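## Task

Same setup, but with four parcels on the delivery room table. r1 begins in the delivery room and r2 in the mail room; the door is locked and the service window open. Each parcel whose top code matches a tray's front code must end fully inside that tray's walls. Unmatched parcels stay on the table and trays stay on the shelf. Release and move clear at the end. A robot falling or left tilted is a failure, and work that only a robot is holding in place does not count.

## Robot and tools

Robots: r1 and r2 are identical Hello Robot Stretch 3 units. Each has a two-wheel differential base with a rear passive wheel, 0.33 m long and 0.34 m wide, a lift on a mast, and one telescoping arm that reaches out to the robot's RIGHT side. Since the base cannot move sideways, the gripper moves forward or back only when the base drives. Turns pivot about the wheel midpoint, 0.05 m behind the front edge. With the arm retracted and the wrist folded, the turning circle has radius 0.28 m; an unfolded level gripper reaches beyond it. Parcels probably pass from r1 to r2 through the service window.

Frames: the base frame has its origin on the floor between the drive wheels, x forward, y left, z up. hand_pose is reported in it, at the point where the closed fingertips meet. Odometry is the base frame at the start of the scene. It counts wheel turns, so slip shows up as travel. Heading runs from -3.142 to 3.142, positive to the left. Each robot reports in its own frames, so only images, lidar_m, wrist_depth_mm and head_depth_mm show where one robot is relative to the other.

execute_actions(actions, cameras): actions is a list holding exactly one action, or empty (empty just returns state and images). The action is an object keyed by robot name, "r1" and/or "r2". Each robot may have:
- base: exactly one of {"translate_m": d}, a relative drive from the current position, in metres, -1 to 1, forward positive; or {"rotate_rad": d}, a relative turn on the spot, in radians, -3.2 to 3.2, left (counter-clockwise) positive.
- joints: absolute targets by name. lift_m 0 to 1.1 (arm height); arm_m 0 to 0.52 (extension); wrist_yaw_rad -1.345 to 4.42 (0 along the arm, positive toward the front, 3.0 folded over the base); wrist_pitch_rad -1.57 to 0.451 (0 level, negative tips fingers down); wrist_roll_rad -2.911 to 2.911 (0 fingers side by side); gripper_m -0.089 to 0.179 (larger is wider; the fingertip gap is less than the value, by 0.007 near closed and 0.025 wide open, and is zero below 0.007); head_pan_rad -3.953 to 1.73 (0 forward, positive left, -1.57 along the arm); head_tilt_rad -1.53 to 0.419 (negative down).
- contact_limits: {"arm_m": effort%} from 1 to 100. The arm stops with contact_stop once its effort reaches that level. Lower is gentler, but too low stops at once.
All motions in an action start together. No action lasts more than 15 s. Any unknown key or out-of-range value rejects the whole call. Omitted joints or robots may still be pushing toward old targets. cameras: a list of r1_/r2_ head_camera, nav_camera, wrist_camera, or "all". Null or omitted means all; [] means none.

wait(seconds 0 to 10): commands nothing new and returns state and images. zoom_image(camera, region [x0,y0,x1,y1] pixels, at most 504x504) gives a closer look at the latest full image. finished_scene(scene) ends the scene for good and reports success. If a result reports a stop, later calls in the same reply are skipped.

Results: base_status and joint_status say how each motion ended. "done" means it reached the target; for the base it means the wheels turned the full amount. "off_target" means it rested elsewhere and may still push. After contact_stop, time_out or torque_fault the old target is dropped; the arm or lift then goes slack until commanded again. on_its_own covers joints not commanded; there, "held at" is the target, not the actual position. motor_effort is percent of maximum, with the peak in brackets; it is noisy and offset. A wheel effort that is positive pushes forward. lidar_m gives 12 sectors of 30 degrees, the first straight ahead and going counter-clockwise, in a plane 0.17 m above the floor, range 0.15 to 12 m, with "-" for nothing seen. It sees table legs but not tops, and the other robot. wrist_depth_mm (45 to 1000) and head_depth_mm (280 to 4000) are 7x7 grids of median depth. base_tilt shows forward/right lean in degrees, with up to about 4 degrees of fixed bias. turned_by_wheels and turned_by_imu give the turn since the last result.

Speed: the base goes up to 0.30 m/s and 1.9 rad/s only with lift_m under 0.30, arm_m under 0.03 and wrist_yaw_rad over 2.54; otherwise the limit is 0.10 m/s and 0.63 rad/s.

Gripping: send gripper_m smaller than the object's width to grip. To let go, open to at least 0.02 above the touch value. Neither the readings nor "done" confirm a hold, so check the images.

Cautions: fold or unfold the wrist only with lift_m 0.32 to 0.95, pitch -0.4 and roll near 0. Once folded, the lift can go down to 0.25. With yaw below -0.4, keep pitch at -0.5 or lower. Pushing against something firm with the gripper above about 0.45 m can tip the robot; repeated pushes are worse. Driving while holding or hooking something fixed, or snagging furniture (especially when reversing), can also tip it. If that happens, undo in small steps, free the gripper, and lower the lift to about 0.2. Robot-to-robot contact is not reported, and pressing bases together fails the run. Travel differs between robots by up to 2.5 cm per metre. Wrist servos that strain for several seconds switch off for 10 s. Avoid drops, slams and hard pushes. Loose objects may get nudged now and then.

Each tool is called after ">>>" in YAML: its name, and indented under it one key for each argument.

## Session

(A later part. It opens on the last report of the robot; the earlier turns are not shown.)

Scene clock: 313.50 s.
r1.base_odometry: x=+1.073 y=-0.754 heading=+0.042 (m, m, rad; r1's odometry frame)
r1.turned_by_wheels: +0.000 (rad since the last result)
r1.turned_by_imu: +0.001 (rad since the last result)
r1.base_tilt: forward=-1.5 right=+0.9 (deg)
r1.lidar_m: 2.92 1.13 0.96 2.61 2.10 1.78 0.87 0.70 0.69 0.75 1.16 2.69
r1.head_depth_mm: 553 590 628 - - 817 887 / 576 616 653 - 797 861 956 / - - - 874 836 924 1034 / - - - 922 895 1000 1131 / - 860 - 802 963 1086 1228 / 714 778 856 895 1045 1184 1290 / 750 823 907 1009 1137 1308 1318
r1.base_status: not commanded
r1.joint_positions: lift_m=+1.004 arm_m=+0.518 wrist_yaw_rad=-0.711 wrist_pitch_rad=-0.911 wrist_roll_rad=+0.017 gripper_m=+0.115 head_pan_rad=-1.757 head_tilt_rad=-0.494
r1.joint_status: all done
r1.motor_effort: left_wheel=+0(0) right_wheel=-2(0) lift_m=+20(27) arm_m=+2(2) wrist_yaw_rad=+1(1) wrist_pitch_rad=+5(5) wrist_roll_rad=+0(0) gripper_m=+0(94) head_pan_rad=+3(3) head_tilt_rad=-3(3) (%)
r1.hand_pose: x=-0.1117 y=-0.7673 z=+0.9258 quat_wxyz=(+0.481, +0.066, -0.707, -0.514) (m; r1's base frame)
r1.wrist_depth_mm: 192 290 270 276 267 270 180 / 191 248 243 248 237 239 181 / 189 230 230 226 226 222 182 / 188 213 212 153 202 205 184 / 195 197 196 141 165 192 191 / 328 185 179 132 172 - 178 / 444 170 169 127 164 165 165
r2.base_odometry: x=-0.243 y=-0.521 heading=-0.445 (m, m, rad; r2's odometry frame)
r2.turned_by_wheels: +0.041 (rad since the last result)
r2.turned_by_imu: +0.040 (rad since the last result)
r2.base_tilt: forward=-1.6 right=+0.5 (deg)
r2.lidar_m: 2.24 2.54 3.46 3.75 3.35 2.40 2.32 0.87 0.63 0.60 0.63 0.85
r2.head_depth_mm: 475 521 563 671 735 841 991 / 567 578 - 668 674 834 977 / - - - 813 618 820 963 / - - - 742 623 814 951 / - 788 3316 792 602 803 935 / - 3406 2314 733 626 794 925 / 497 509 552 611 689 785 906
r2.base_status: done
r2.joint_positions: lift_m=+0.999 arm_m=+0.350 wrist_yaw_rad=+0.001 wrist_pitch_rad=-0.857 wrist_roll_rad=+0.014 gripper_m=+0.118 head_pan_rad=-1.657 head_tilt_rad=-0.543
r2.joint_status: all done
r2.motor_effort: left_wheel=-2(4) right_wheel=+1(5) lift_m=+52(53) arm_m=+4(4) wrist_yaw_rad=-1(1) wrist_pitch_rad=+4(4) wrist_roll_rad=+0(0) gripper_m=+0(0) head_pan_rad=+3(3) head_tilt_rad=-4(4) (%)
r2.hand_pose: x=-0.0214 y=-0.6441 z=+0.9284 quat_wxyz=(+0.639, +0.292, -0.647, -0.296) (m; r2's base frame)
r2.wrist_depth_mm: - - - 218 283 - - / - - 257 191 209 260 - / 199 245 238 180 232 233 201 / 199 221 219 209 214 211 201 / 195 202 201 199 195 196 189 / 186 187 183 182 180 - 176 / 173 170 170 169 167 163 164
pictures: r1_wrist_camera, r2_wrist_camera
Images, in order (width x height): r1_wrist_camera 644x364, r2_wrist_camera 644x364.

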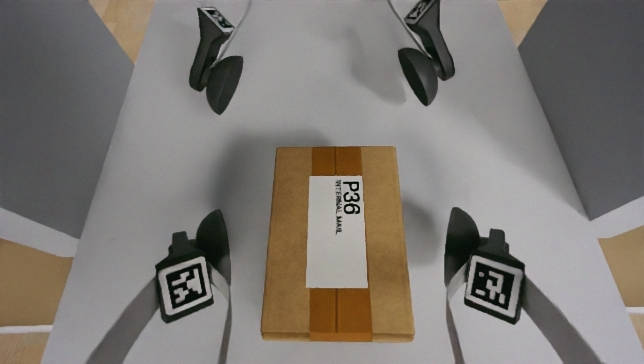

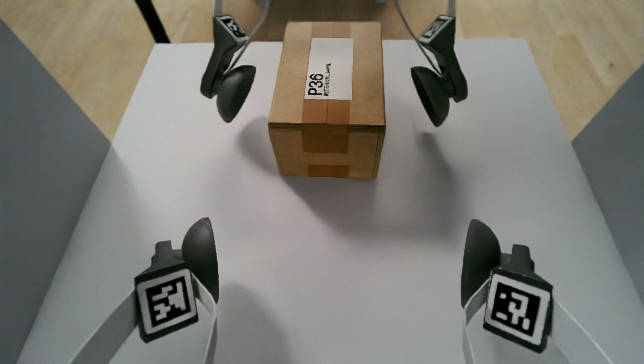

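>>> execute_actions:
  actions:
    - {"r1": {"base": {"translate_m": 0.09}, "joints": {"lift_m": 1.09, "arm_m": 0.42}}, "r2": {"joints": {"arm_m": 0.456, "gripper_m": 0.1}}}
  cameras: ["r1_wrist_camera", "r2_wrist_camera"]

Scene clock: 323.07 s.
r1.base_odometry: x=+1.162 y=-0.750 heading=+0.042 (m, m, rad; r1's odometry frame)
r1.turned_by_wheels: +0.000 (rad since the last result)
r1.turned_by_imu: +0.001 (rad since the last result)
r1.base_tilt: forward=-1.5 right=+0.9 (deg)
r1.lidar_m: 2.84 1.05 0.91 2.70 2.18 1.91 0.94 0.76 0.75 0.82 1.25 2.61
r1.head_depth_mm: - - 687 740 801 874 964 / - - - 839 852 936 1038 / - 835 855 908 903 1004 1121 / - - - 858 972 1081 1222 / 729 - - 914 1045 1175 1268 / 768 838 935 1011 1133 1292 1327 / 811 891 982 1093 1235 1424 1309
r1.base_status: done
r1.joint_positions: lift_m=+1.090 arm_m=+0.420 wrist_yaw_rad=-0.711 wrist_pitch_rad=-0.911 wrist_roll_rad=+0.017 gripper_m=+0.115 head_pan_rad=-1.757 head_tilt_rad=-0.494
r1.joint_status: all done
r1.motor_effort: left_wheel=+1(3) right_wheel=-1(5) lift_m=+33(34) arm_m=-2(1) wrist_yaw_rad=+1(1) wrist_pitch_rad=+4(4) wrist_roll_rad=+0(0) gripper_m=+0(0) head_pan_rad=+3(4) head_tilt_rad=-2(3) (%)
r1.hand_pose: x=-0.1117 y=-0.6697 z=+1.0112 quat_wxyz=(+0.481, +0.066, -0.707, -0.514) (m; r1's base frame)
r1.wrist_depth_mm: 217 249 403 396 394 287 225 / 268 268 368 349 356 292 285 / 330 331 331 275 318 333 354 / 432 436 309 298 303 311 472 / 624 639 293 291 294 598 706 / - - - - - - - / - - - - - - -
r2.base_odometry: x=-0.243 y=-0.521 heading=-0.445 (m, m, rad; r2's odometry frame)
r2.turned_by_wheels: +0.000 (rad since the last result)
r2.turned_by_imu: +0.000 (rad since the last result)
r2.base_tilt: forward=-1.6 right=+0.5 (deg)
r2.lidar_m: 2.24 2.54 3.45 3.74 3.37 2.41 2.33 0.87 0.63 0.60 0.62 0.85
r2.head_depth_mm: 477 523 - 669 744 839 993 / 568 576 - 663 672 826 976 / - - 3556 814 623 823 961 / - 879 - 748 623 815 948 / - 3373 3400 777 599 802 934 / - - 2294 732 626 793 923 / 499 508 550 613 688 782 912
r2.base_status: not commanded
r2.joint_positions: lift_m=+0.999 arm_m=+0.456 wrist_yaw_rad=+0.001 wrist_pitch_rad=-0.857 wrist_roll_rad=+0.014 gripper_m=+0.100 head_pan_rad=-1.657 head_tilt_rad=-0.543
r2.joint_status: all done
r2.motor_effort: left_wheel=-1(2) right_wheel=+1(0) lift_m=+52(53) arm_m=+4(3) wrist_yaw_rad=-1(1) wrist_pitch_rad=+4(4) wrist_roll_rad=+0(0) gripper_m=+0(67) head_pan_rad=+3(3) head_tilt_rad=-4(4) (%)
r2.hand_pose: x=-0.0214 y=-0.7501 z=+0.9284 quat_wxyz=(+0.639, +0.292, -0.647, -0.296) (m; r2's base frame)
r2.wrist_depth_mm: - - - - - - - / - - - - - - - / - - - - - - - / - 221 218 156 209 211 - / - 202 199 142 192 195 195 / 193 186 132 131 174 180 177 / 172 171 127 122 162 163 164
pictures: r1_wrist_camera, r2_wrist_camera
Images, in order (width x height): r1_wrist_camera 644x364, r2_wrist_camera 644x364.

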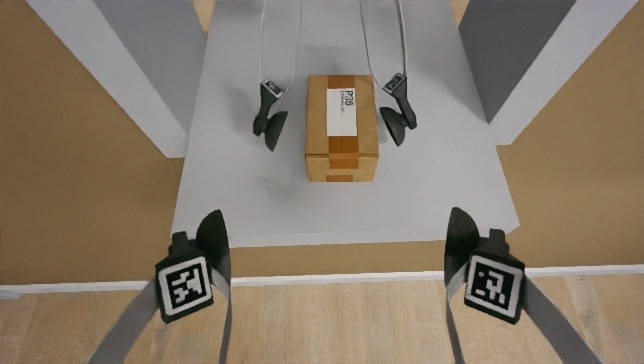

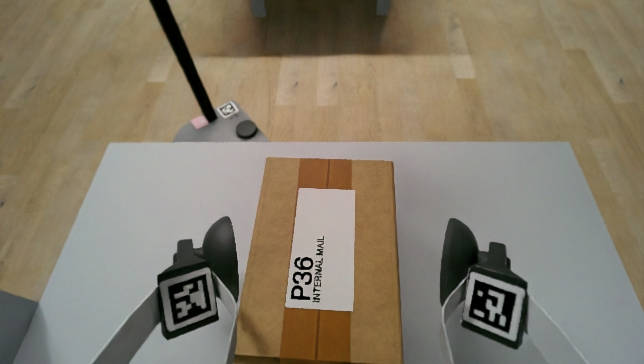

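>>> execute_actions:
  actions:
    - {"r1": {"base": {"translate_m": -0.04}, "joints": {"arm_m": 0.33}}, "r2": {"joints": {"gripper_m": 0.014, "wrist_yaw_rad": 0.03}}}
  cameras: ["r2_wrist_camera"]

Scene clock: 382.20 s.
r1.base_odometry: x=+1.122 y=-0.752 heading=+0.042 (m, m, rad; r1's odometry frame)
r1.turned_by_wheels: +0.000 (rad since the last result)
r1.turned_by_imu: +0.001 (rad since the last result)
r1.base_tilt: forward=-1.5 right=+1.0 (deg)
r1.lidar_m: 2.87 1.09 0.93 2.68 2.14 1.85 0.91 0.73 0.72 0.79 1.21 2.65
r1.head_depth_mm: 564 - 669 714 775 843 930 / - - - 755 823 903 1000 / - - - 934 864 968 1083 / - 851 868 803 940 1048 1176 / 741 - - 840 1011 1135 1259 / 741 807 913 971 1094 1240 1321 / 788 863 947 1056 1197 1369 1314
r1.base_status: done
r1.joint_positions: lift_m=+1.090 arm_m=+0.330 wrist_yaw_rad=-0.711 wrist_pitch_rad=-0.911 wrist_roll_rad=+0.017 gripper_m=+0.115 head_pan_rad=-1.757 head_tilt_rad=-0.494
r1.joint_status: all done
r1.motor_effort: left_wheel=+0(1) right_wheel=+0(7) lift_m=+32(33) arm_m=-2(4) wrist_yaw_rad=+1(1) wrist_pitch_rad=+4(4) wrist_roll_rad=+0(0) gripper_m=+0(0) head_pan_rad=+4(3) head_tilt_rad=-3(3) (%)
r1.hand_pose: x=-0.1117 y=-0.5797 z=+1.0112 quat_wxyz=(+0.481, +0.066, -0.707, -0.514) (m; r1's base frame)
r1.wrist_depth_mm: 284 394 404 403 295 288 288 / 324 364 303 359 344 343 348 / 409 341 320 328 390 431 435 / 533 317 315 315 527 578 588 / 780 773 783 847 847 802 883 / - - - - - - - / - - - - - - -
r2.base_odometry: x=-0.243 y=-0.521 heading=-0.445 (m, m, rad; r2's odometry frame)
r2.turned_by_wheels: +0.000 (rad since the last result)
r2.turned_by_imu: +0.000 (rad since the last result)
r2.base_tilt: forward=-1.6 right=+0.5 (deg)
r2.lidar_m: 2.24 2.54 3.48 3.74 3.35 2.41 2.33 0.87 0.63 0.60 0.62 0.85
r2.head_depth_mm: 475 523 - 668 741 844 987 / 567 576 - 663 673 833 973 / - - 3539 814 618 820 962 / - - - 747 622 809 946 / - 918 3568 816 599 803 931 / - - 2297 736 625 796 917 / 498 509 550 610 688 782 911
r2.base_status: not commanded
r2.joint_positions: lift_m=+0.999 arm_m=+0.456 wrist_yaw_rad=+0.029 wrist_pitch_rad=-0.859 wrist_roll_rad=+0.014 gripper_m=+0.015 head_pan_rad=-1.657 head_tilt_rad=-0.543
r2.joint_status: all done
r2.motor_effort: left_wheel=-2(2) right_wheel=+2(2) lift_m=+52(52) arm_m=+4(4) wrist_yaw_rad=+1(0) wrist_pitch_rad=+5(5) wrist_roll_rad=+0(0) gripper_m=-17(92) head_pan_rad=+3(4) head_tilt_rad=-3(4) (%)
r2.hand_pose: x=-0.0173 y=-0.7496 z=+0.9281 quat_wxyz=(+0.643, +0.302, -0.643, -0.288) (m; r2's base frame)
r2.wrist_depth_mm: - - - - - - - / - - - - - - - / - - - - - - - / - 220 217 155 205 210 - / - 201 202 142 142 193 193 / 190 186 - 130 130 178 176 / 173 172 167 121 123 164 164
pictures: r2_wrist_camera
Images, in order (width x height): r2_wrist_camera 644x364.

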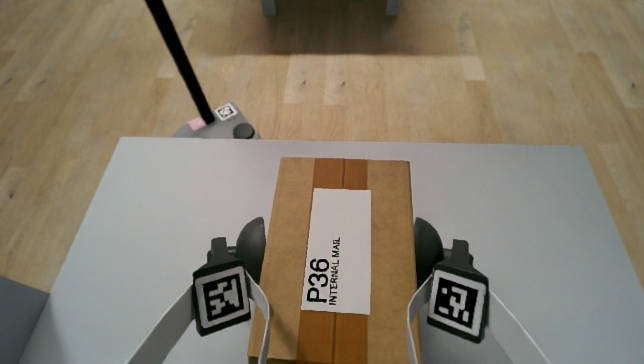

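>>> execute_actions:
  actions:
    - {"r1": {"base": {"translate_m": -0.125}, "joints": {"arm_m": 0.22}}, "r2": {"joints": {"lift_m": 1.03, "arm_m": 0.262}}}
  cameras: ["r2_wrist_camera"]

Scene clock: 387.90 s.
r1.base_odometry: x=+0.998 y=-0.757 heading=+0.042 (m, m, rad; r1's odometry frame)
r1.turned_by_wheels: +0.000 (rad since the last result)
r1.turned_by_imu: +0.000 (rad since the last result)
r1.base_tilt: forward=-1.6 right=+1.1 (deg)
r1.lidar_m: 2.98 1.20 1.01 2.55 2.05 1.66 0.81 0.65 0.65 0.70 1.08 2.74
r1.head_depth_mm: 508 - 601 634 687 751 827 / 532 - 619 670 730 801 891 / 559 - 651 706 789 860 966 / - - - 841 822 929 1046 / - - - - 894 1007 1149 / 779 813 - 856 968 1103 1242 / 704 761 840 897 1060 1215 1302
r1.base_status: done
r1.joint_positions: lift_m=+1.090 arm_m=+0.220 wrist_yaw_rad=-0.711 wrist_pitch_rad=-0.911 wrist_roll_rad=+0.017 gripper_m=+0.115 head_pan_rad=-1.757 head_tilt_rad=-0.494
r1.joint_status: all done
r1.motor_effort: left_wheel=+0(3) right_wheel=-1(6) lift_m=+32(33) arm_m=-2(0) wrist_yaw_rad=+1(1) wrist_pitch_rad=+4(4) wrist_roll_rad=+0(0) gripper_m=+1(0) head_pan_rad=+3(3) head_tilt_rad=-3(3) (%)
r1.hand_pose: x=-0.1117 y=-0.4697 z=+1.0112 quat_wxyz=(+0.481, +0.066, -0.707, -0.514) (m; r1's base frame)
r1.wrist_depth_mm: 417 412 299 295 296 298 301 / 378 376 361 352 355 354 361 / 346 340 348 441 438 453 452 / 325 324 343 576 595 604 621 / 802 792 805 863 863 822 909 / - - - - - - - / - - - - - - -
r2.base_odometry: x=-0.243 y=-0.521 heading=-0.445 (m, m, rad; r2's odometry frame)
r2.turned_by_wheels: +0.000 (rad since the last result)
r2.turned_by_imu: +0.000 (rad since the last result)
r2.base_tilt: forward=-1.6 right=+0.6 (deg)
r2.lidar_m: 2.24 2.54 3.46 3.74 3.36 2.41 2.32 0.87 0.63 0.60 0.62 0.85
r2.head_depth_mm: 475 516 - 655 733 843 989 / 567 580 596 653 674 833 979 / - - - 794 621 821 959 / - - - - 584 811 946 / - - 3572 843 600 801 934 / - - 2334 734 624 789 925 / 499 509 552 611 688 783 909
r2.base_status: not commanded
r2.joint_positions: lift_m=+1.029 arm_m=+0.262 wrist_yaw_rad=+0.029 wrist_pitch_rad=-0.863 wrist_roll_rad=+0.014 gripper_m=+0.015 head_pan_rad=-1.657 head_tilt_rad=-0.543
r2.joint_status: all done
r2.motor_effort: left_wheel=-1(1) right_wheel=+2(1) lift_m=+53(51) arm_m=-3(5) wrist_yaw_rad=+1(1) wrist_pitch_rad=+7(7) wrist_roll_rad=+0(0) gripper_m=-17(17) head_pan_rad=+3(3) head_tilt_rad=-4(4) (%)
r2.hand_pose: x=-0.0173 y=-0.5555 z=+0.9574 quat_wxyz=(+0.642, +0.303, -0.642, -0.289) (m; r2's base frame)
r2.wrist_depth_mm: 187 254 352 346 341 - 213 / 188 256 309 306 302 293 213 / 190 258 279 277 273 268 212 / 195 247 253 153 239 244 210 / 278 234 232 141 142 225 216 / 445 215 - 131 130 208 212 / 878 201 195 122 123 190 193
pictures: r2_wrist_camera
Images, in order (width x height): r2_wrist_camera 644x364.

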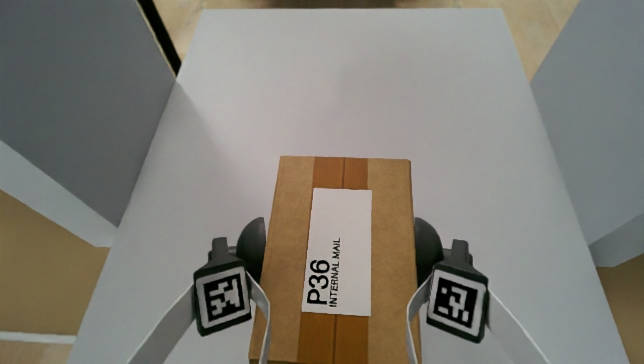

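>>> execute_actions:
  actions:
    - {"r1": {"base": {"rotate_rad": 1.107}, "joints": {"lift_m": 0.96, "head_pan_rad": -0.4, "head_tilt_rad": -0.5}}, "r2": {"base": {"rotate_rad": 1.675}, "joints": {"lift_m": 0.755, "arm_m": 0.0, "wrist_yaw_rad": 1.6, "wrist_pitch_rad": -0.75, "head_pan_rad": -0.1, "head_tilt_rad": -0.2}}}
  cameras: ["r2_wrist_camera", "r2_head_camera"]

Scene clock: 410.33 s.
r1.base_odometry: x=+0.998 y=-0.757 heading=+1.149 (m, m, rad; r1's odometry frame)
r1.turned_by_wheels: +1.107 (rad since the last result)
r1.turned_by_imu: +1.093 (rad since the last result)
r1.base_tilt: forward=-1.5 right=+1.0 (deg)
r1.lidar_m: 1.01 2.45 2.03 1.46 0.78 0.65 0.65 0.72 1.18 2.74 1.21 1.01
r1.head_depth_mm: 3457 3718 - 1360 1920 1618 1350 / 3339 3656 3927 1270 2146 1606 1342 / 3237 3559 2173 1256 2154 1652 1336 / 3185 3501 2145 1239 2122 1639 1334 / 3172 3423 2019 1231 1954 1578 1329 / 3098 3320 3484 1388 2001 1574 1320 / 3025 3247 3515 2921 2084 1625 1318
r1.base_status: done
r1.joint_positions: lift_m=+0.960 arm_m=+0.220 wrist_yaw_rad=-0.711 wrist_pitch_rad=-0.911 wrist_roll_rad=+0.017 gripper_m=+0.115 head_pan_rad=-0.407 head_tilt_rad=-0.494
r1.joint_status: all done
r1.motor_effort: left_wheel=-3(6) right_wheel=+3(5) lift_m=+19(29) arm_m=-2(3) wrist_yaw_rad=+1(1) wrist_pitch_rad=+4(4) wrist_roll_rad=+0(0) gripper_m=+0(0) head_pan_rad=+4(48) head_tilt_rad=-3(2) (%)
r1.hand_pose: x=-0.1117 y=-0.4697 z=+0.8818 quat_wxyz=(+0.481, +0.066, -0.707, -0.514) (m; r1's base frame)
r1.wrist_depth_mm: - - - - - 749 579 / - - - - - 800 610 / - - - - - 889 646 / - - - - - 941 694 / - - - - - 980 767 / - - - - - - 833 / 978 982 953 965 940 936 829
r2.base_odometry: x=-0.243 y=-0.521 heading=+1.230 (m, m, rad; r2's odometry frame)
r2.turned_by_wheels: +1.675 (rad since the last result)
r2.turned_by_imu: +1.652 (rad since the last result)
r2.base_tilt: forward=-1.6 right=+0.5 (deg)
r2.lidar_m: 3.74 3.01 2.33 1.68 0.78 0.61 0.60 0.64 0.95 2.46 2.63 3.81
r2.head_depth_mm: 2626 3410 3479 3679 3532 2264 1672 / 2615 3440 3510 3631 3482 2287 1687 / 2641 3441 3482 3604 3503 2279 1690 / 2626 3441 3486 3631 3484 2268 1706 / 2590 3415 3556 3656 3556 2282 1703 / 2581 3461 3494 3700 3508 2289 1688 / 2562 3436 3612 3628 3487 2306 1699
r2.base_status: done
r2.joint_positions: lift_m=+0.756 arm_m=+0.000 wrist_yaw_rad=+1.599 wrist_pitch_rad=-0.773 wrist_roll_rad=+0.014 gripper_m=+0.015 head_pan_rad=-0.107 head_tilt_rad=-0.211
r2.joint_status: all done
r2.motor_effort: left_wheel=-1(6) right_wheel=+2(6) lift_m=+13(48) arm_m=-3(4) wrist_yaw_rad=+1(2) wrist_pitch_rad=+13(15) wrist_roll_rad=+0(0) gripper_m=-17(17) head_pan_rad=+3(43) head_tilt_rad=+6(31) (%)
r2.hand_pose: x=+0.1452 y=-0.1409 z=+0.6984 quat_wxyz=(+0.646, +0.657, -0.270, +0.279) (m; r2's base frame)
r2.wrist_depth_mm: - - - - - - - / - - - - - - - / - - - - - - - / - - - 153 - - - / - 999 - 141 142 961 959 / 920 918 - 131 130 873 867 / 837 835 806 122 123 805 787
pictures: r2_head_camera (sideways: a quarter turn clockwise sets it upright), r2_wrist_camera
Images, in order (width x height): r2_head_camera 896x504, r2_wrist_camera 644x364.

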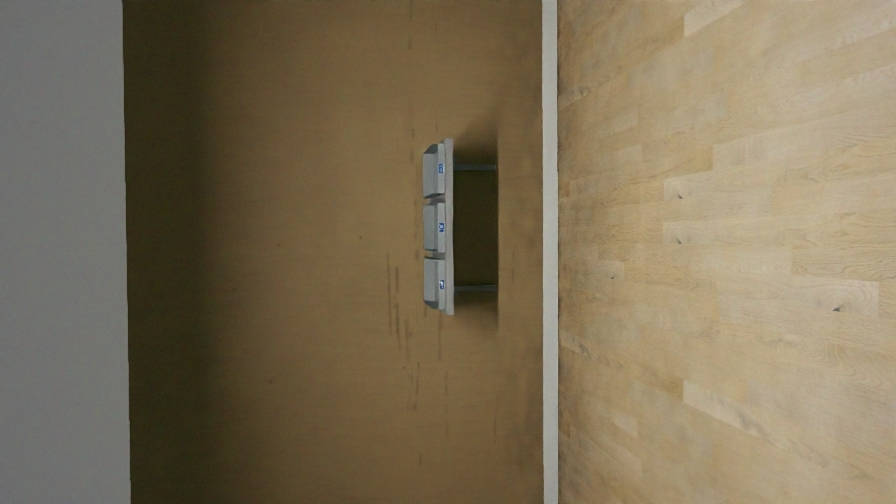

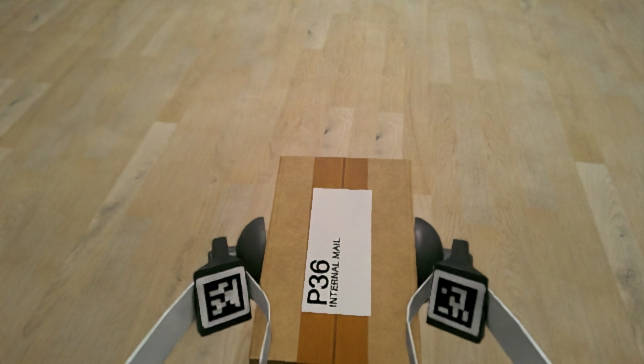

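>>> execute_actions:
  actions:
    - {"r1": {"base": {"translate_m": 0.46}}, "r2": {"base": {"translate_m": 0.46}, "joints": {"lift_m": 0.293, "wrist_yaw_rad": 2.65, "wrist_pitch_rad": -0.4}}}
  cameras: ["r2_head_camera"]

Scene clock: 419.60 s.
r1.base_odometry: x=+1.186 y=-0.338 heading=+1.149 (m, m, rad; r1's odometry frame)
r1.turned_by_wheels: +0.000 (rad since the last result)
r1.turned_by_imu: +0.003 (rad since the last result)
r1.base_tilt: forward=-1.5 right=+1.0 (deg)
r1.lidar_m: 3.21 2.32 1.94 1.93 1.32 1.10 1.10 1.23 1.97 2.83 0.93 0.57
r1.head_depth_mm: 3015 3253 3589 1274 896 1518 1348 / 2926 3185 3371 1266 890 776 1345 / 2825 3118 3245 1250 884 755 1343 / 2781 3072 3153 1240 875 737 862 / 2765 2978 3116 1304 954 1498 1294 / 2684 2920 3162 2978 2078 1627 1325 / 2647 2852 3076 2953 2082 1611 1322
r1.base_status: done
r1.joint_positions: lift_m=+0.960 arm_m=+0.220 wrist_yaw_rad=-0.711 wrist_pitch_rad=-0.911 wrist_roll_rad=+0.017 gripper_m=+0.115 head_pan_rad=-0.407 head_tilt_rad=-0.494
r1.joint_status: not commanded
r1.motor_effort: left_wheel=-3(2) right_wheel=+2(6) lift_m=+19(20) arm_m=-2(2) wrist_yaw_rad=+1(0) wrist_pitch_rad=+4(4) wrist_roll_rad=+0(0) gripper_m=+0(0) head_pan_rad=+4(3) head_tilt_rad=-3(3) (%)
r1.hand_pose: x=-0.1117 y=-0.4697 z=+0.8818 quat_wxyz=(+0.481, +0.066, -0.707, -0.514) (m; r1's base frame)
r1.wrist_depth_mm: - - - - - - 984 / - - - - - - - / - - - - - - - / - - - - - - - / - - - - - - - / - - - - 999 - 986 / 791 944 943 953 960 945 920
r2.base_odometry: x=-0.090 y=-0.087 heading=+1.230 (m, m, rad; r2's odometry frame)
r2.turned_by_wheels: +0.000 (rad since the last result)
r2.turned_by_imu: +0.000 (rad since the last result)
r2.base_tilt: forward=-1.6 right=+0.5 (deg)
r2.lidar_m: 3.28 2.98 2.30 2.26 1.38 1.08 1.06 1.14 1.68 2.50 2.67 3.33
r2.head_depth_mm: 2606 2990 3067 3240 3242 2266 1686 / 2621 3001 3055 3192 3217 2257 1703 / 2635 2978 3031 3176 3266 2265 1702 / 2581 3039 3103 3192 3313 2271 1682 / 2561 2988 3095 3214 3239 2291 1683 / 2599 3050 3103 3174 3204 2288 1697 / 2594 2986 3219 3204 3277 2297 1691
r2.base_status: done
r2.joint_positions: lift_m=+0.294 arm_m=+0.000 wrist_yaw_rad=+2.648 wrist_pitch_rad=-0.432 wrist_roll_rad=+0.014 gripper_m=+0.015 head_pan_rad=-0.107 head_tilt_rad=-0.210
r2.joint_status: all done
r2.motor_effort: left_wheel=-1(7) right_wheel=+1(7) lift_m=+13(12) arm_m=-3(3) wrist_yaw_rad=+1(4) wrist_pitch_rad=+17(19) wrist_roll_rad=+0(0) gripper_m=-17(17) head_pan_rad=+3(4) head_tilt_rad=+5(5) (%)
r2.hand_pose: x=+0.0842 y=+0.0507 z=+0.3034 quat_wxyz=(+0.316, +0.711, -0.024, +0.628) (m; r2's base frame)
r2.wrist_depth_mm: - - - - - - - / - - - - - - - / - - - 994 - 962 954 / 803 796 786 153 700 764 758 / 668 642 640 141 142 623 613 / - 537 - 131 130 524 519 / - 481 - 122 123 450 454
pictures: r2_head_camera (sideways: a quarter turn clockwise sets it upright)
Images, in order (width x height): r2_head_camera 896x504.

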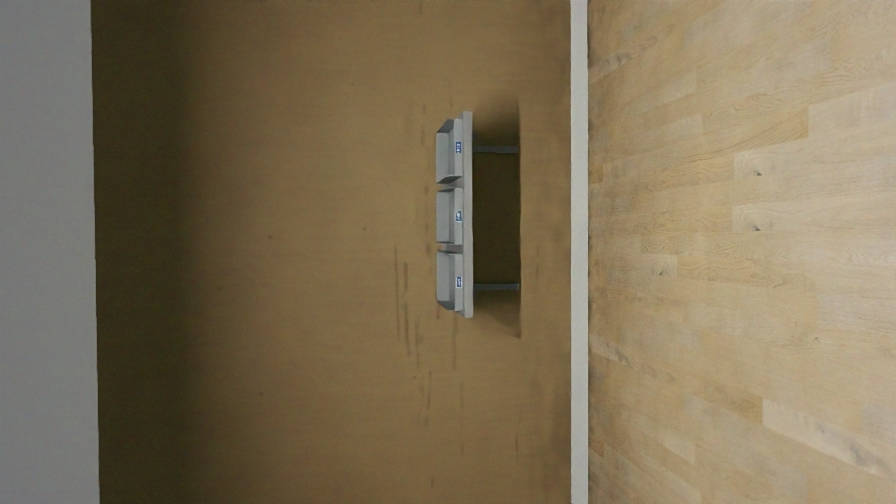

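>>> execute_actions:
  actions:
    - {"r1": {"base": {"translate_m": 0.4}}, "r2": {"base": {"translate_m": 1.0}, "joints": {"head_tilt_rad": -0.3}}}
  cameras: ["r2_head_camera"]

Scene clock: 428.17 s.
r1.base_odometry: x=+1.350 y=+0.027 heading=+1.149 (m, m, rad; r1's odometry frame)
r1.turned_by_wheels: +0.000 (rad since the last result)
r1.turned_by_imu: +0.003 (rad since the last result)
r1.base_tilt: forward=-1.6 right=+1.1 (deg)
r1.lidar_m: 2.83 2.23 1.86 1.86 1.79 1.49 1.49 1.67 2.67 0.84 0.24 0.35
r1.head_depth_mm: 2614 2846 3144 1271 895 687 557 / 2559 2782 3000 1266 888 684 555 / 2505 2718 2947 1260 883 680 569 / 2448 2696 2866 1240 919 1461 1264 / 2394 2594 2804 2539 2022 1627 1324 / 2361 2524 2774 2896 2105 1617 1324 / 2305 2496 2733 2817 2072 1613 1316
r1.base_status: done
r1.joint_positions: lift_m=+0.960 arm_m=+0.220 wrist_yaw_rad=-0.711 wrist_pitch_rad=-0.911 wrist_roll_rad=+0.017 gripper_m=+0.115 head_pan_rad=-0.407 head_tilt_rad=-0.494
r1.joint_status: not commanded
r1.motor_effort: left_wheel=-3(2) right_wheel=+1(7) lift_m=+20(20) arm_m=-2(2) wrist_yaw_rad=+1(1) wrist_pitch_rad=+4(4) wrist_roll_rad=+0(0) gripper_m=+1(0) head_pan_rad=+3(3) head_tilt_rad=-3(3) (%)
r1.hand_pose: x=-0.1117 y=-0.4697 z=+0.8818 quat_wxyz=(+0.481, +0.066, -0.707, -0.514) (m; r1's base frame)
r1.wrist_depth_mm: - - - - - - - / 393 - - - - - - / 353 - - - - - - / 325 581 - - - - - / 301 316 - - - - - / 279 278 - - 984 - 972 / 261 261 928 941 933 953 923
r2.base_odometry: x=+0.244 y=+0.855 heading=+1.230 (m, m, rad; r2's odometry frame)
r2.turned_by_wheels: +0.000 (rad since the last result)
r2.turned_by_imu: -0.001 (rad since the last result)
r2.base_tilt: forward=-1.6 right=+0.5 (deg)
r2.lidar_m: 2.27 2.43 2.22 2.18 2.32 2.10 2.06 2.21 2.63 2.60 2.78 2.31
r2.head_depth_mm: 1945 2028 2131 2235 2364 1981 1540 / 1959 2032 2125 2157 2405 1987 1546 / 1938 2026 2136 2165 2382 1984 1536 / 1962 2058 2150 2171 2381 1992 1532 / 1951 2039 2153 2218 2401 2003 1542 / 1982 2046 2149 2283 2418 1985 1531 / 1950 2036 2154 2275 2435 2028 1560
r2.base_status: done
r2.joint_positions: lift_m=+0.294 arm_m=+0.000 wrist_yaw_rad=+2.648 wrist_pitch_rad=-0.431 wrist_roll_rad=+0.014 gripper_m=+0.015 head_pan_rad=-0.107 head_tilt_rad=-0.297
r2.joint_status: all done
r2.motor_effort: left_wheel=-1(7) right_wheel=+1(7) lift_m=+12(13) arm_m=-3(3) wrist_yaw_rad=+2(2) wrist_pitch_rad=+17(17) wrist_roll_rad=+0(0) gripper_m=-16(17) head_pan_rad=+3(3) head_tilt_rad=-2(12) (%)
r2.hand_pose: x=+0.0842 y=+0.0507 z=+0.3035 quat_wxyz=(+0.316, +0.711, -0.024, +0.628) (m; r2's base frame)
r2.wrist_depth_mm: - - - - - - - / - - - - - - - / - - - 993 996 984 962 / 806 802 790 154 706 767 748 / 671 650 644 141 142 625 618 / - 543 - 131 130 526 521 / - 480 - 122 123 447 452
pictures: r2_head_camera (sideways: a quarter turn clockwise sets it upright)
Images, in order (width x height): r2_head_camera 896x504.

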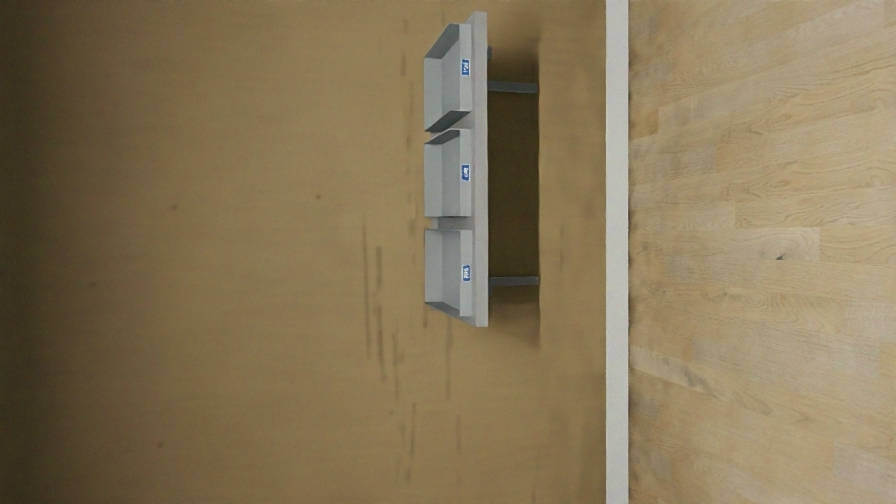

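>>> zoom_image:
  camera: "r2_head_camera"
  region: [400, 0, 560, 340]

Region (400, 0, 560, 340) of r2_head_camera's 896x504 image, scaled by 1.482, with more detail than that image has; it fills the left 237 columns of this view, and the rest is white.

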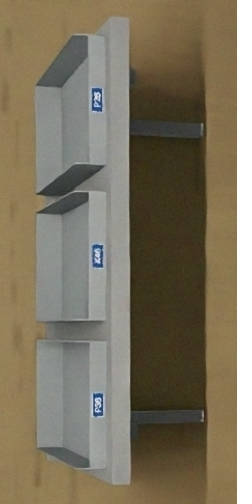

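>>> execute_actions:
  actions:
    - {"r1": {"base": {"translate_m": 0.33}, "joints": {"arm_m": 0.47, "wrist_yaw_rad": 0.1, "head_pan_rad": -0.75, "head_tilt_rad": -0.6}}, "r2": {"base": {"translate_m": 0.815}, "joints": {"head_tilt_rad": -0.45, "head_pan_rad": -0.2}}}
  cameras: ["r2_head_camera", "r1_head_camera", "r1_wrist_camera"]

Scene clock: 448.73 s.
r1.base_odometry: x=+1.485 y=+0.328 heading=+1.149 (m, m, rad; r1's odometry frame)
r1.turned_by_wheels: +0.000 (rad since the last result)
r1.turned_by_imu: +0.002 (rad since the last result)
r1.base_tilt: forward=-1.4 right=+1.0 (deg)
r1.lidar_m: 2.51 2.15 1.79 1.79 2.01 1.82 1.81 2.03 0.26 0.25 0.29 0.47
r1.head_depth_mm: 2978 3351 3570 1051 786 625 520 / 2809 3120 3401 1040 780 624 519 / 2641 2912 1556 1034 778 621 529 / 2475 2712 1532 1025 771 636 1225 / 2329 2576 2662 1017 770 1451 1188 / 2223 2412 2562 1014 1687 1416 1241 / 2095 2299 2437 1451 1778 1480 1243
r1.base_status: done
r1.joint_positions: lift_m=+0.960 arm_m=+0.470 wrist_yaw_rad=+0.099 wrist_pitch_rad=-0.911 wrist_roll_rad=+0.017 gripper_m=+0.115 head_pan_rad=-0.743 head_tilt_rad=-0.593
r1.joint_status: all done
r1.motor_effort: left_wheel=-2(2) right_wheel=+2(6) lift_m=+20(20) arm_m=+3(3) wrist_yaw_rad=+2(4) wrist_pitch_rad=+4(4) wrist_roll_rad=+0(0) gripper_m=+0(0) head_pan_rad=-4(28) head_tilt_rad=-3(11) (%)
r1.hand_pose: x=-0.0080 y=-0.7522 z=+0.8818 quat_wxyz=(+0.644, +0.340, -0.624, -0.282) (m; r1's base frame)
r1.wrist_depth_mm: 431 425 - - - - - / 390 384 381 375 372 - - / 353 350 346 342 337 336 330 / 325 320 316 314 309 308 305 / 300 298 297 292 287 289 283 / 280 278 272 271 267 - 265 / 259 254 254 210 248 249 247
r2.base_odometry: x=+0.517 y=+1.623 heading=+1.230 (m, m, rad; r2's odometry frame)
r2.turned_by_wheels: +0.000 (rad since the last result)
r2.turned_by_imu: -0.001 (rad since the last result)
r2.base_tilt: forward=-1.7 right=+0.5 (deg)
r2.lidar_m: 1.46 1.56 2.15 2.11 2.26 2.93 2.88 3.08 2.71 2.67 1.91 1.48
r2.head_depth_mm: 1235 1318 1437 1330 1692 1681 1351 / 1222 1312 1417 1281 1681 1672 1358 / 1217 1304 1401 1340 1676 1681 1350 / 1200 1293 1382 1345 1661 1683 1362 / 1198 1280 1384 1359 1643 1686 1358 / 1192 1271 1368 1463 1627 1683 1360 / 1175 1258 1365 1473 1603 1689 1365
r2.base_status: done
r2.joint_positions: lift_m=+0.294 arm_m=+0.000 wrist_yaw_rad=+2.648 wrist_pitch_rad=-0.431 wrist_roll_rad=+0.014 gripper_m=+0.015 head_pan_rad=-0.193 head_tilt_rad=-0.445
r2.joint_status: all done
r2.motor_effort: left_wheel=-1(7) right_wheel=+1(8) lift_m=+13(13) arm_m=-3(3) wrist_yaw_rad=+2(1) wrist_pitch_rad=+17(17) wrist_roll_rad=+0(0) gripper_m=-17(17) head_pan_rad=-3(13) head_tilt_rad=-3(19) (%)
r2.hand_pose: x=+0.0842 y=+0.0507 z=+0.3035 quat_wxyz=(+0.316, +0.711, -0.024, +0.628) (m; r2's base frame)
r2.wrist_depth_mm: - - - - - - - / - - - - - - - / - - - - 990 992 970 / 804 799 790 153 703 755 751 / 656 649 647 141 142 622 608 / - 542 - 131 130 526 519 / - 483 - 122 123 448 450
pictures: r1_head_camera (sideways: a quarter turn clockwise sets it upright), r1_wrist_camera, r2_head_camera (sideways: a quarter turn clockwise sets it upright)
Images, in order (width x height): r1_head_camera 896x504, r1_wrist_camera 644x364, r2_head_camera 896x504.

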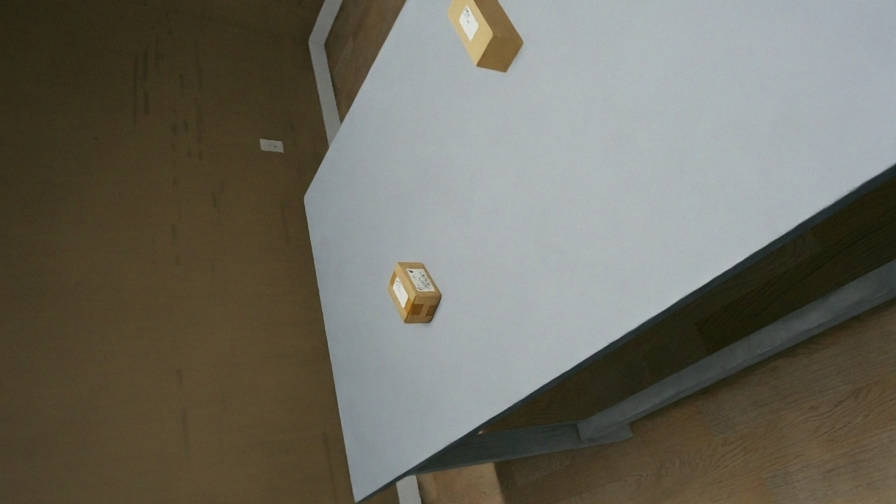

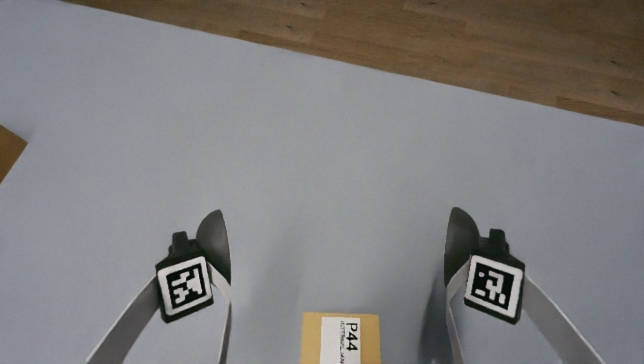

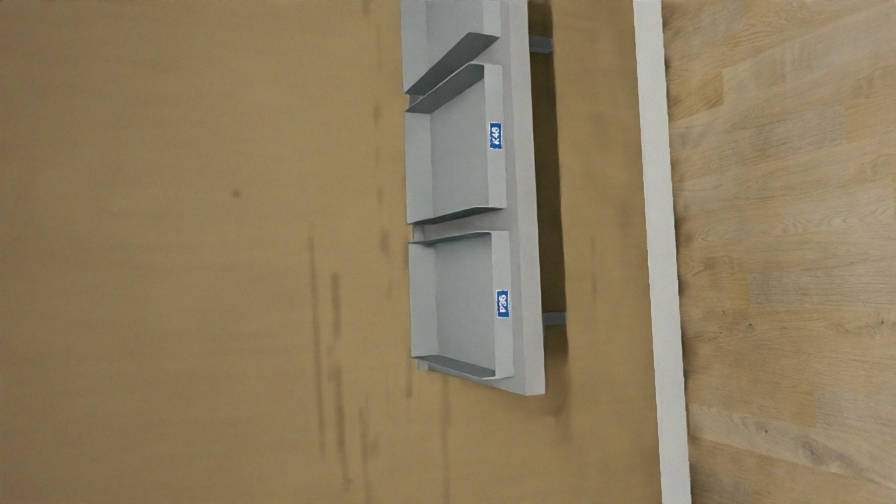

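>>> zoom_image:
  camera: "r2_head_camera"
  region: [400, 100, 600, 400]

Region (400, 100, 600, 400) of r2_head_camera's 896x504 image, scaled by 1.680, with more detail than that image has.

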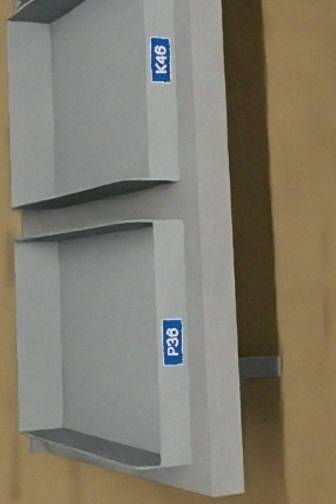

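>>> execute_actions:
  actions:
    - {"r1": {"base": {"translate_m": 0.32}, "joints": {"lift_m": 0.945, "arm_m": 0.49, "head_pan_rad": -1.0, "head_tilt_rad": -0.65}}, "r2": {"base": {"translate_m": 0.4}, "joints": {"lift_m": 0.67, "arm_m": 0.25, "wrist_yaw_rad": 0.0, "head_tilt_rad": -0.6, "head_pan_rad": -0.15}}}
  cameras: ["r2_head_camera", "r1_head_camera", "r1_wrist_camera"]

Scene clock: 463.07 s.
r1.base_odometry: x=+1.616 y=+0.620 heading=+1.149 (m, m, rad; r1's odometry frame)
r1.turned_by_wheels: +0.000 (rad since the last result)
r1.turned_by_imu: +0.002 (rad since the last result)
r1.base_tilt: forward=-1.6 right=+0.9 (deg)
r1.lidar_m: 2.20 2.06 1.73 1.72 1.93 2.13 2.12 0.38 0.32 0.32 0.36 0.58
r1.head_depth_mm: 2818 3094 3181 964 740 602 506 / 3065 3350 3369 960 739 598 517 / 2942 3309 3329 954 735 597 1168 / 2606 2924 1353 907 730 612 1217 / 2398 2642 1337 936 728 1374 1141 / 2195 2447 2586 936 773 1442 1187 / 2036 2222 2392 927 1304 1364 1214
r1.base_status: done
r1.joint_positions: lift_m=+0.945 arm_m=+0.490 wrist_yaw_rad=+0.099 wrist_pitch_rad=-0.911 wrist_roll_rad=+0.017 gripper_m=+0.115 head_pan_rad=-0.993 head_tilt_rad=-0.642
r1.joint_status: all done
r1.motor_effort: left_wheel=-3(4) right_wheel=+2(8) lift_m=+20(19) arm_m=+3(3) wrist_yaw_rad=+1(1) wrist_pitch_rad=+4(5) wrist_roll_rad=+0(0) gripper_m=+1(0) head_pan_rad=-4(25) head_tilt_rad=-4(8) (%)
r1.hand_pose: x=-0.0080 y=-0.7722 z=+0.8668 quat_wxyz=(+0.644, +0.340, -0.624, -0.282) (m; r1's base frame)
r1.wrist_depth_mm: 407 405 400 391 - - - / 370 361 356 354 351 344 343 / 333 330 327 324 319 318 313 / 309 304 294 279 294 290 288 / 285 281 226 268 272 272 269 / 263 264 206 254 254 - 250 / 247 245 239 238 237 235 233
r2.base_odometry: x=+0.650 y=+2.000 heading=+1.230 (m, m, rad; r2's odometry frame)
r2.turned_by_wheels: +0.000 (rad since the last result)
r2.turned_by_imu: -0.001 (rad since the last result)
r2.base_tilt: forward=-1.6 right=+0.5 (deg)
r2.lidar_m: 1.06 1.13 1.66 2.07 2.21 3.27 3.27 3.50 2.76 2.71 1.38 1.08
r2.head_depth_mm: 862 951 1057 997 775 1475 1224 / 858 943 1057 996 785 1471 1239 / 857 944 1043 1001 810 1468 1236 / 849 939 1037 1001 763 1466 1237 / 851 934 1041 979 760 1447 1235 / 847 927 1034 1155 1298 1432 1230 / 843 927 1032 1153 1318 1446 1245
r2.base_status: done
r2.joint_positions: lift_m=+0.669 arm_m=+0.250 wrist_yaw_rad=+0.002 wrist_pitch_rad=-0.431 wrist_roll_rad=+0.014 gripper_m=+0.015 head_pan_rad=-0.157 head_tilt_rad=-0.593
r2.joint_status: all done
r2.motor_effort: left_wheel=-1(7) right_wheel=+1(6) lift_m=+53(56) arm_m=+4(8) wrist_yaw_rad=-1(7) wrist_pitch_rad=+17(17) wrist_roll_rad=+0(0) gripper_m=-17(17) head_pan_rad=+4(8) head_tilt_rad=-5(19) (%)
r2.hand_pose: x=-0.0211 y=-0.6173 z=+0.6789 quat_wxyz=(+0.686, +0.151, -0.695, -0.152) (m; r2's base frame)
r2.wrist_depth_mm: - - - - - - - / - - - - - - - / - - - - - - - / - - - 153 - - - / - - - 141 142 - - / - - - 131 130 994 - / 889 892 860 122 123 855 863
pictures: r1_head_camera (sideways: a quarter turn clockwise sets it upright), r1_wrist_camera, r2_head_camera (sideways: a quarter turn clockwise sets it upright)
Images, in order (width x height): r1_head_camera 896x504, r1_wrist_camera 644x364, r2_head_camera 896x504.

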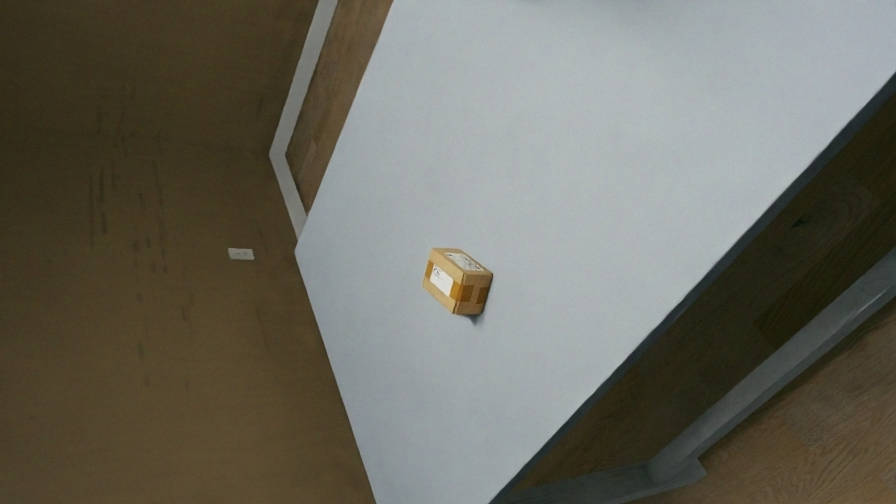

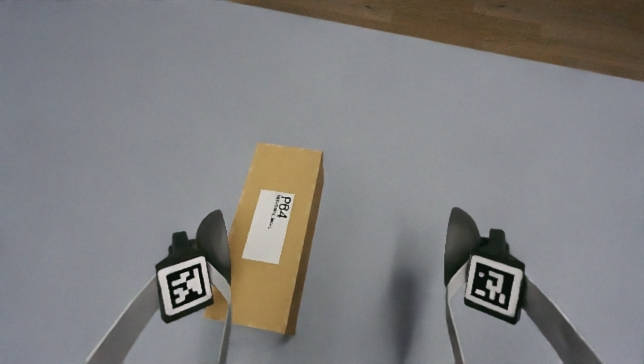

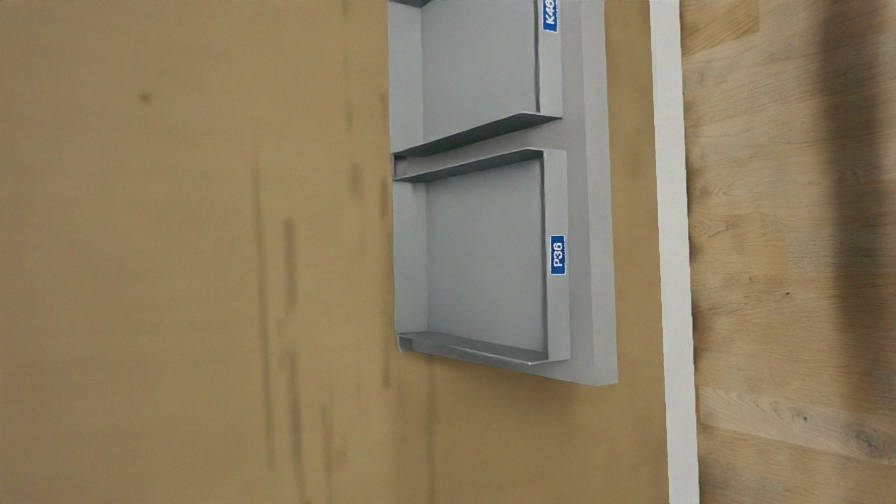

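>>> zoom_image:
  camera: "r1_head_camera"
  region: [410, 235, 500, 325]

Region (410, 235, 500, 325) of r1_head_camera's 896x504 image, scaled by 5.600, with more detail than that image has.

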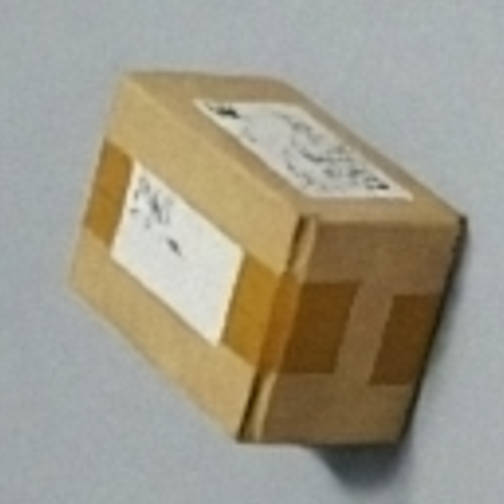

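>>> execute_actions:
  actions:
    - {"r1": {"base": {"rotate_rad": 0.725}, "joints": {"lift_m": 0.93, "arm_m": 0.495, "wrist_yaw_rad": -0.61, "head_pan_rad": -1.6}}, "r2": {"base": {"rotate_rad": 1.48}, "joints": {"lift_m": 0.872, "arm_m": 0.483, "wrist_pitch_rad": 0.08, "head_pan_rad": -1.55}}}
  cameras: ["r2_head_camera", "r2_wrist_camera", "r1_wrist_camera"]

Scene clock: 490.40 s.
r1.base_odometry: x=+1.616 y=+0.620 heading=+1.874 (m, m, rad; r1's odometry frame)
r1.turned_by_wheels: +0.725 (rad since the last result)
r1.turned_by_imu: +0.715 (rad since the last result)
r1.base_tilt: forward=-1.5 right=+1.1 (deg)
r1.lidar_m: 1.86 1.72 1.74 2.20 2.13 0.52 0.35 0.32 0.32 0.41 0.86 2.22
r1.head_depth_mm: 3013 3299 3401 - - 588 507 / 2781 3183 - 919 736 600 540 / 2561 2818 1283 888 734 613 1202 / 2368 2573 - 907 731 1373 1197 / 2185 2441 2591 938 777 1447 1187 / 2039 2250 2444 934 1663 1369 1213 / 1921 2110 2316 1156 1700 1434 1209
r1.base_status: done
r1.joint_positions: lift_m=+0.930 arm_m=+0.495 wrist_yaw_rad=-0.608 wrist_pitch_rad=-0.911 wrist_roll_rad=+0.017 gripper_m=+0.115 head_pan_rad=-1.593 head_tilt_rad=-0.642
r1.joint_status: all done
r1.motor_effort: left_wheel=-2(8) right_wheel=+1(9) lift_m=+20(19) arm_m=+2(4) wrist_yaw_rad=-1(1) wrist_pitch_rad=+4(5) wrist_roll_rad=+0(0) gripper_m=+1(1) head_pan_rad=-4(37) head_tilt_rad=-4(3) (%)
r1.hand_pose: x=-0.1004 y=-0.7530 z=+0.8518 quat_wxyz=(+0.507, +0.103, -0.703, -0.488) (m; r1's base frame)
r1.wrist_depth_mm: 386 376 373 372 364 359 355 / 348 344 338 333 330 326 322 / 317 311 305 305 303 299 294 / 290 287 284 280 279 276 273 / 268 268 263 209 260 258 252 / 248 250 201 195 239 - 237 / 232 230 226 221 225 222 220
r2.base_odometry: x=+0.650 y=+2.000 heading=+2.710 (m, m, rad; r2's odometry frame)
r2.turned_by_wheels: +1.480 (rad since the last result)
r2.turned_by_imu: +1.458 (rad since the last result)
r2.base_tilt: forward=-1.6 right=+0.5 (deg)
r2.lidar_m: 2.07 2.15 2.93 3.29 3.40 2.80 2.71 1.49 1.10 1.06 1.10 1.51
r2.head_depth_mm: 848 928 1024 - - 1430 1228 / 849 932 1005 916 756 1436 1230 / 851 937 992 954 810 1450 1233 / 859 942 1054 997 809 1465 1241 / 862 947 1055 1168 1311 1486 1226 / 866 960 1064 1194 1372 1488 1242 / 874 960 1071 1203 1392 1484 1246
r2.base_status: done
r2.joint_positions: lift_m=+0.871 arm_m=+0.483 wrist_yaw_rad=+0.000 wrist_pitch_rad=+0.045 wrist_roll_rad=+0.014 gripper_m=+0.015 head_pan_rad=-1.543 head_tilt_rad=-0.593
r2.joint_status: all done
r2.motor_effort: left_wheel=-1(7) right_wheel=+1(6) lift_m=+53(59) arm_m=+4(5) wrist_yaw_rad=+0(0) wrist_pitch_rad=+19(20) wrist_roll_rad=+0(0) gripper_m=-17(17) head_pan_rad=-3(43) head_tilt_rad=-4(4) (%)
r2.hand_pose: x=-0.0213 y=-0.8846 z=+0.9972 quat_wxyz=(+0.702, -0.015, -0.712, +0.016) (m; r2's base frame)
r2.wrist_depth_mm: 329 326 318 315 309 305 300 / 335 330 325 320 312 310 304 / 342 337 331 325 319 315 311 / 349 343 337 153 322 321 315 / 355 348 343 141 142 326 320 / 363 353 - 131 130 332 324 / 370 363 358 122 123 337 332
pictures: r1_wrist_camera, r2_head_camera (sideways: a quarter turn clockwise sets it upright), r2_wrist_camera
Images, in order (width x height): r1_wrist_camera 644x364, r2_head_camera 896x504, r2_wrist_camera 644x364.

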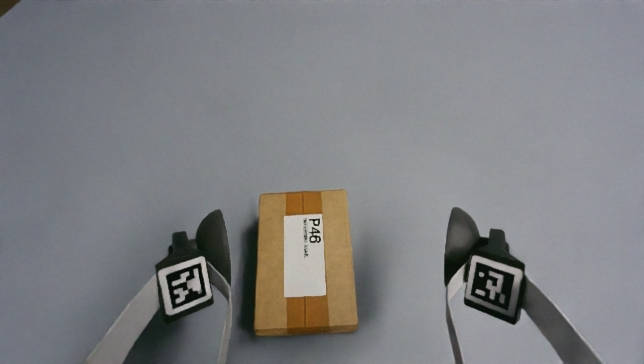

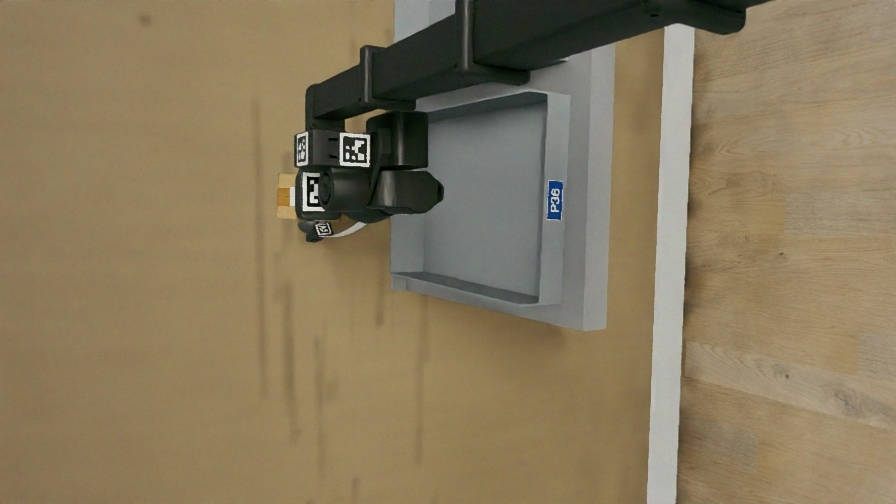

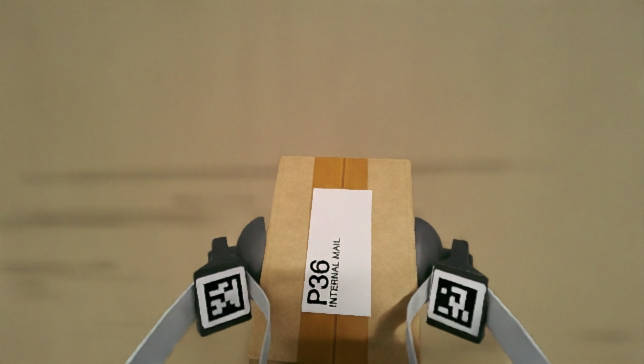

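>>> zoom_image:
  camera: "r1_wrist_camera"
  region: [260, 190, 360, 300]

Region (260, 190, 360, 300) of r1_wrist_camera's 644x364 image, scaled by 4.582; it fills the left 458 columns of this view, and the rest is white.

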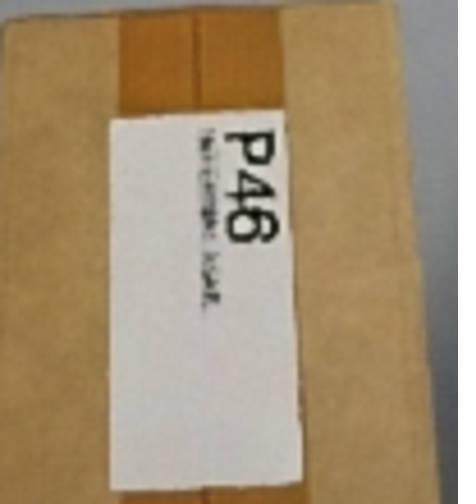

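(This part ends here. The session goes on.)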